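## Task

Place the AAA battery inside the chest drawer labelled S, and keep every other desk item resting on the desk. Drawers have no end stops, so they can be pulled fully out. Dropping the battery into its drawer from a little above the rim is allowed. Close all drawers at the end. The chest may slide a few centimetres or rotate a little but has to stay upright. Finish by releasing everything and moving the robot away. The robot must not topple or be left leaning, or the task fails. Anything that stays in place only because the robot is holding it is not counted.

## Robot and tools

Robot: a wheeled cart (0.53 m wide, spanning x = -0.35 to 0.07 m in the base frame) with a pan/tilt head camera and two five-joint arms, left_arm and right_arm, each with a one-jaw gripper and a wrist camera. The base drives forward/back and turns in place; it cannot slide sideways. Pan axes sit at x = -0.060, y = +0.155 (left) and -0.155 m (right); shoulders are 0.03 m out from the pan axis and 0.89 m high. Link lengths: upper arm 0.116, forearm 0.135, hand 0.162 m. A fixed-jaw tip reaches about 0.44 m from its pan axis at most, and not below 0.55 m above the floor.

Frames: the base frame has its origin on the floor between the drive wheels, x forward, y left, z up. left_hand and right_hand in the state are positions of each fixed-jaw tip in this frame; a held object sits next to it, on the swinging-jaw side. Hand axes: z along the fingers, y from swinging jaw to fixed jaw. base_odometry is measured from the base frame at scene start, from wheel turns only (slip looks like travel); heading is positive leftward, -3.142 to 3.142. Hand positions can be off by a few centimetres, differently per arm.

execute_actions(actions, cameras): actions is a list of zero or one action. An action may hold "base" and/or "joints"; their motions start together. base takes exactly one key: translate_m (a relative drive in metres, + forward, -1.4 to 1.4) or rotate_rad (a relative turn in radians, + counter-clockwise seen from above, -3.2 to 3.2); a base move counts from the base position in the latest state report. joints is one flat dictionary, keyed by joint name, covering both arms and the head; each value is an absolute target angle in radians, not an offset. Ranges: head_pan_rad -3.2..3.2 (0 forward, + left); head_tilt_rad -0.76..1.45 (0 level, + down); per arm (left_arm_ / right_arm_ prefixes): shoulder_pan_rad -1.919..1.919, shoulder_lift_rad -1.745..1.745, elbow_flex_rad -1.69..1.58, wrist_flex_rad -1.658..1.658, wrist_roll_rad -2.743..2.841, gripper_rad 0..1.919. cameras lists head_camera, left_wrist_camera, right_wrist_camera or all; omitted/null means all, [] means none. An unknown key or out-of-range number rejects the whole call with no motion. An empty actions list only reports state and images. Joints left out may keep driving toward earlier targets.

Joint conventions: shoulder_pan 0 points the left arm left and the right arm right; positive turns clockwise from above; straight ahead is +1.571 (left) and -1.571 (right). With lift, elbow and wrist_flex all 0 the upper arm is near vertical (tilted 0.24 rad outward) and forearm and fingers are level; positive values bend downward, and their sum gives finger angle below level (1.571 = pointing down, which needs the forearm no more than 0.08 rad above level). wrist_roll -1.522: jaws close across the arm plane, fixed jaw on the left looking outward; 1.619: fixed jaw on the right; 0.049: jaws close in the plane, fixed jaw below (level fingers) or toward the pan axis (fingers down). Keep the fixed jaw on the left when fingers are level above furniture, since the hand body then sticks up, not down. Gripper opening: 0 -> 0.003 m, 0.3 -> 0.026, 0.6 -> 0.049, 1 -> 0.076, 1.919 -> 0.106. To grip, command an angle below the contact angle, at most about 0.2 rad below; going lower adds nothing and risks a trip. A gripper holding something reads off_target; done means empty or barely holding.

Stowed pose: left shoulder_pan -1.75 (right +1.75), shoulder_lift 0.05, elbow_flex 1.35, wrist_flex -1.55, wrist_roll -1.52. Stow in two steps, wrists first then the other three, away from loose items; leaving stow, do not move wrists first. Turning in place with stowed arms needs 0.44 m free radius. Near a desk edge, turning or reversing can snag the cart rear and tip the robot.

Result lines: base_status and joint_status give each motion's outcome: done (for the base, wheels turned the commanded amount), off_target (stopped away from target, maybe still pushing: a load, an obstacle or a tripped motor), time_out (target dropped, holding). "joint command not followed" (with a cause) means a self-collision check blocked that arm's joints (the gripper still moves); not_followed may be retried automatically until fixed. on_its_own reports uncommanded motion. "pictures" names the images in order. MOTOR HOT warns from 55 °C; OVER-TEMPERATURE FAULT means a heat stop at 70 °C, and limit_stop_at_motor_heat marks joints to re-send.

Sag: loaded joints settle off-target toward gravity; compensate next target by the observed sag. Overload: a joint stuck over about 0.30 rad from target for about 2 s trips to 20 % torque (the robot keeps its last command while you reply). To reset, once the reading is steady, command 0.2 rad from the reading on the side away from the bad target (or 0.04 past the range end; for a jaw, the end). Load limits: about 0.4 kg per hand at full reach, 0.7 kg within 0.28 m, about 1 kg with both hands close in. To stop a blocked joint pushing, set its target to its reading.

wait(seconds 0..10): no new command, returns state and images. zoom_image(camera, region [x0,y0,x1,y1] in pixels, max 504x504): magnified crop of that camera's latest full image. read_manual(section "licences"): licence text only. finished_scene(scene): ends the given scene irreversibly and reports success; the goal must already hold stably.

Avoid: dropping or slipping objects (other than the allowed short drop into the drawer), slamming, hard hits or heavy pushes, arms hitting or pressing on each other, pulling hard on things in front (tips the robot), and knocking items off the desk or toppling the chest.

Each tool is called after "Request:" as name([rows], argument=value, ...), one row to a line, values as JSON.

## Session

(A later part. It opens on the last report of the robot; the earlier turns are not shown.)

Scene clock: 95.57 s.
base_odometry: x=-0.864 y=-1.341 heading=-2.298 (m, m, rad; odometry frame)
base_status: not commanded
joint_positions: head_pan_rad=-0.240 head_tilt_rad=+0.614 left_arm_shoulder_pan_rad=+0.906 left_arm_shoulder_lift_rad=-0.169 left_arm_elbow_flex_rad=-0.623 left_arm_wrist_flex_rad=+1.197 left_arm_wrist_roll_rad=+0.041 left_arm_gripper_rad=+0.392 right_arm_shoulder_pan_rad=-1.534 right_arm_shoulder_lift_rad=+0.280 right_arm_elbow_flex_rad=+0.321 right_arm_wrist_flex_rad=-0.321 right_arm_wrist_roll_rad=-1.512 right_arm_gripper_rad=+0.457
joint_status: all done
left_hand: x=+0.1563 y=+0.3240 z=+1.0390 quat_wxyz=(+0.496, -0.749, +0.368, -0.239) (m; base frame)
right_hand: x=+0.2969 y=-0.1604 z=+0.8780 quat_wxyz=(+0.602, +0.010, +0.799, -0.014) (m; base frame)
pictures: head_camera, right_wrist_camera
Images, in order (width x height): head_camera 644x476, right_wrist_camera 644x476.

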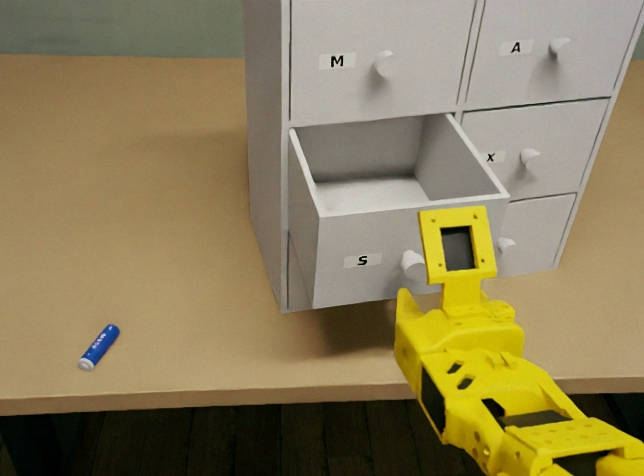

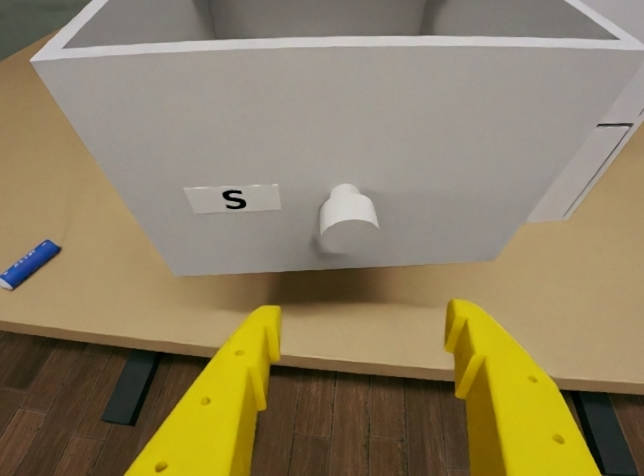

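Request:
execute_actions([
  {"base":{"translate_m":0.168}},
], cameras=["head_camera","right_wrist_camera"])

Scene clock: 98.77 s.
base_odometry: x=-0.975 y=-1.466 heading=-2.297 (m, m, rad; odometry frame)
base_status: done
joint_positions: head_pan_rad=-0.240 head_tilt_rad=+0.614 left_arm_shoulder_pan_rad=+0.905 left_arm_shoulder_lift_rad=-0.169 left_arm_elbow_flex_rad=-0.623 left_arm_wrist_flex_rad=+1.197 left_arm_wrist_roll_rad=+0.041 left_arm_gripper_rad=+0.392 right_arm_shoulder_pan_rad=-1.534 right_arm_shoulder_lift_rad=+0.280 right_arm_elbow_flex_rad=+0.324 right_arm_wrist_flex_rad=-0.318 right_arm_wrist_roll_rad=-1.512 right_arm_gripper_rad=+0.457
joint_status: not commanded
left_hand: x=+0.1561 y=+0.3243 z=+1.0390 quat_wxyz=(+0.496, -0.749, +0.368, -0.239) (m; base frame)
right_hand: x=+0.2964 y=-0.1603 z=+0.8767 quat_wxyz=(+0.599, +0.011, +0.800, -0.014) (m; base frame)
pictures: head_camera, right_wrist_camera
Images, in order (width x height): head_camera 644x476, right_wrist_camera 644x476.

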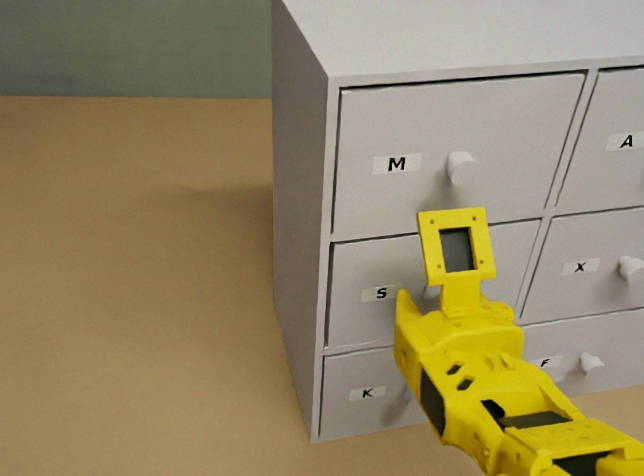

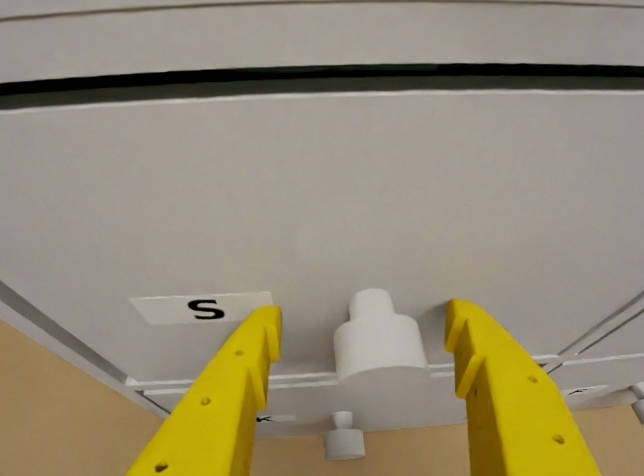

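Request:
execute_actions([
  {"base":{"translate_m":0.012}},
], cameras=[])

Request:
execute_actions([
  {"base":{"translate_m":-0.25}},
], cameras=["head_camera"])

Scene clock: 101.97 s.
base_odometry: x=-0.983 y=-1.476 heading=-2.296 (m, m, rad; odometry frame)
base_status: done
joint_positions: head_pan_rad=-0.240 head_tilt_rad=+0.614 left_arm_shoulder_pan_rad=+0.905 left_arm_shoulder_lift_rad=-0.169 left_arm_elbow_flex_rad=-0.623 left_arm_wrist_flex_rad=+1.197 left_arm_wrist_roll_rad=+0.041 left_arm_gripper_rad=+0.392 right_arm_shoulder_pan_rad=-1.539 right_arm_shoulder_lift_rad=+0.280 right_arm_elbow_flex_rad=+0.327 right_arm_wrist_flex_rad=-0.318 right_arm_wrist_roll_rad=-1.513 right_arm_gripper_rad=+0.457
joint_status: not commanded
left_hand: x=+0.1561 y=+0.3243 z=+1.0390 quat_wxyz=(+0.496, -0.749, +0.368, -0.239) (m; base frame)
right_hand: x=+0.2960 y=-0.1587 z=+0.8759 quat_wxyz=(+0.598, +0.009, +0.801, -0.012) (m; base frame)
pictures: none
No camera images: the call's "cameras" was empty. Leave "cameras" out to get every camera's image.

Scene clock: 104.07 s.
base_odometry: x=-0.817 y=-1.289 heading=-2.302 (m, m, rad; odometry frame)
base_status: done
joint_positions: head_pan_rad=-0.240 head_tilt_rad=+0.614 left_arm_shoulder_pan_rad=+0.905 left_arm_shoulder_lift_rad=-0.169 left_arm_elbow_flex_rad=-0.623 left_arm_wrist_flex_rad=+1.197 left_arm_wrist_roll_rad=+0.041 left_arm_gripper_rad=+0.392 right_arm_shoulder_pan_rad=-1.539 right_arm_shoulder_lift_rad=+0.280 right_arm_elbow_flex_rad=+0.324 right_arm_wrist_flex_rad=-0.318 right_arm_wrist_roll_rad=-1.513 right_arm_gripper_rad=+0.457
joint_status: not commanded
left_hand: x=+0.1561 y=+0.3243 z=+1.0390 quat_wxyz=(+0.496, -0.749, +0.368, -0.239) (m; base frame)
right_hand: x=+0.2964 y=-0.1587 z=+0.8767 quat_wxyz=(+0.599, +0.009, +0.800, -0.012) (m; base frame)
pictures: head_camera
Images, in order (width x height): head_camera 644x476.

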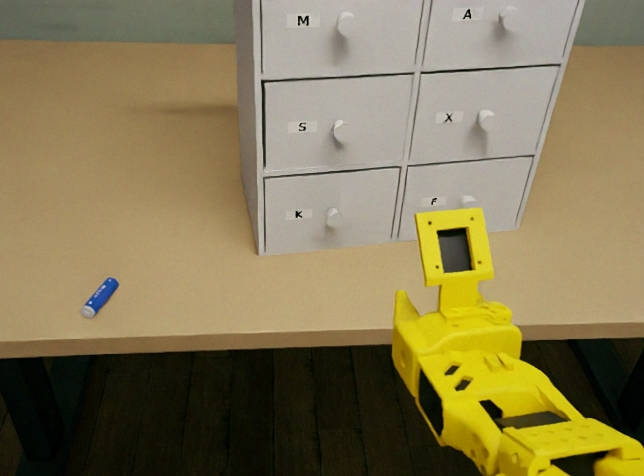

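Request:
finished_scene(scene=2)

The scene is finished: the task was done.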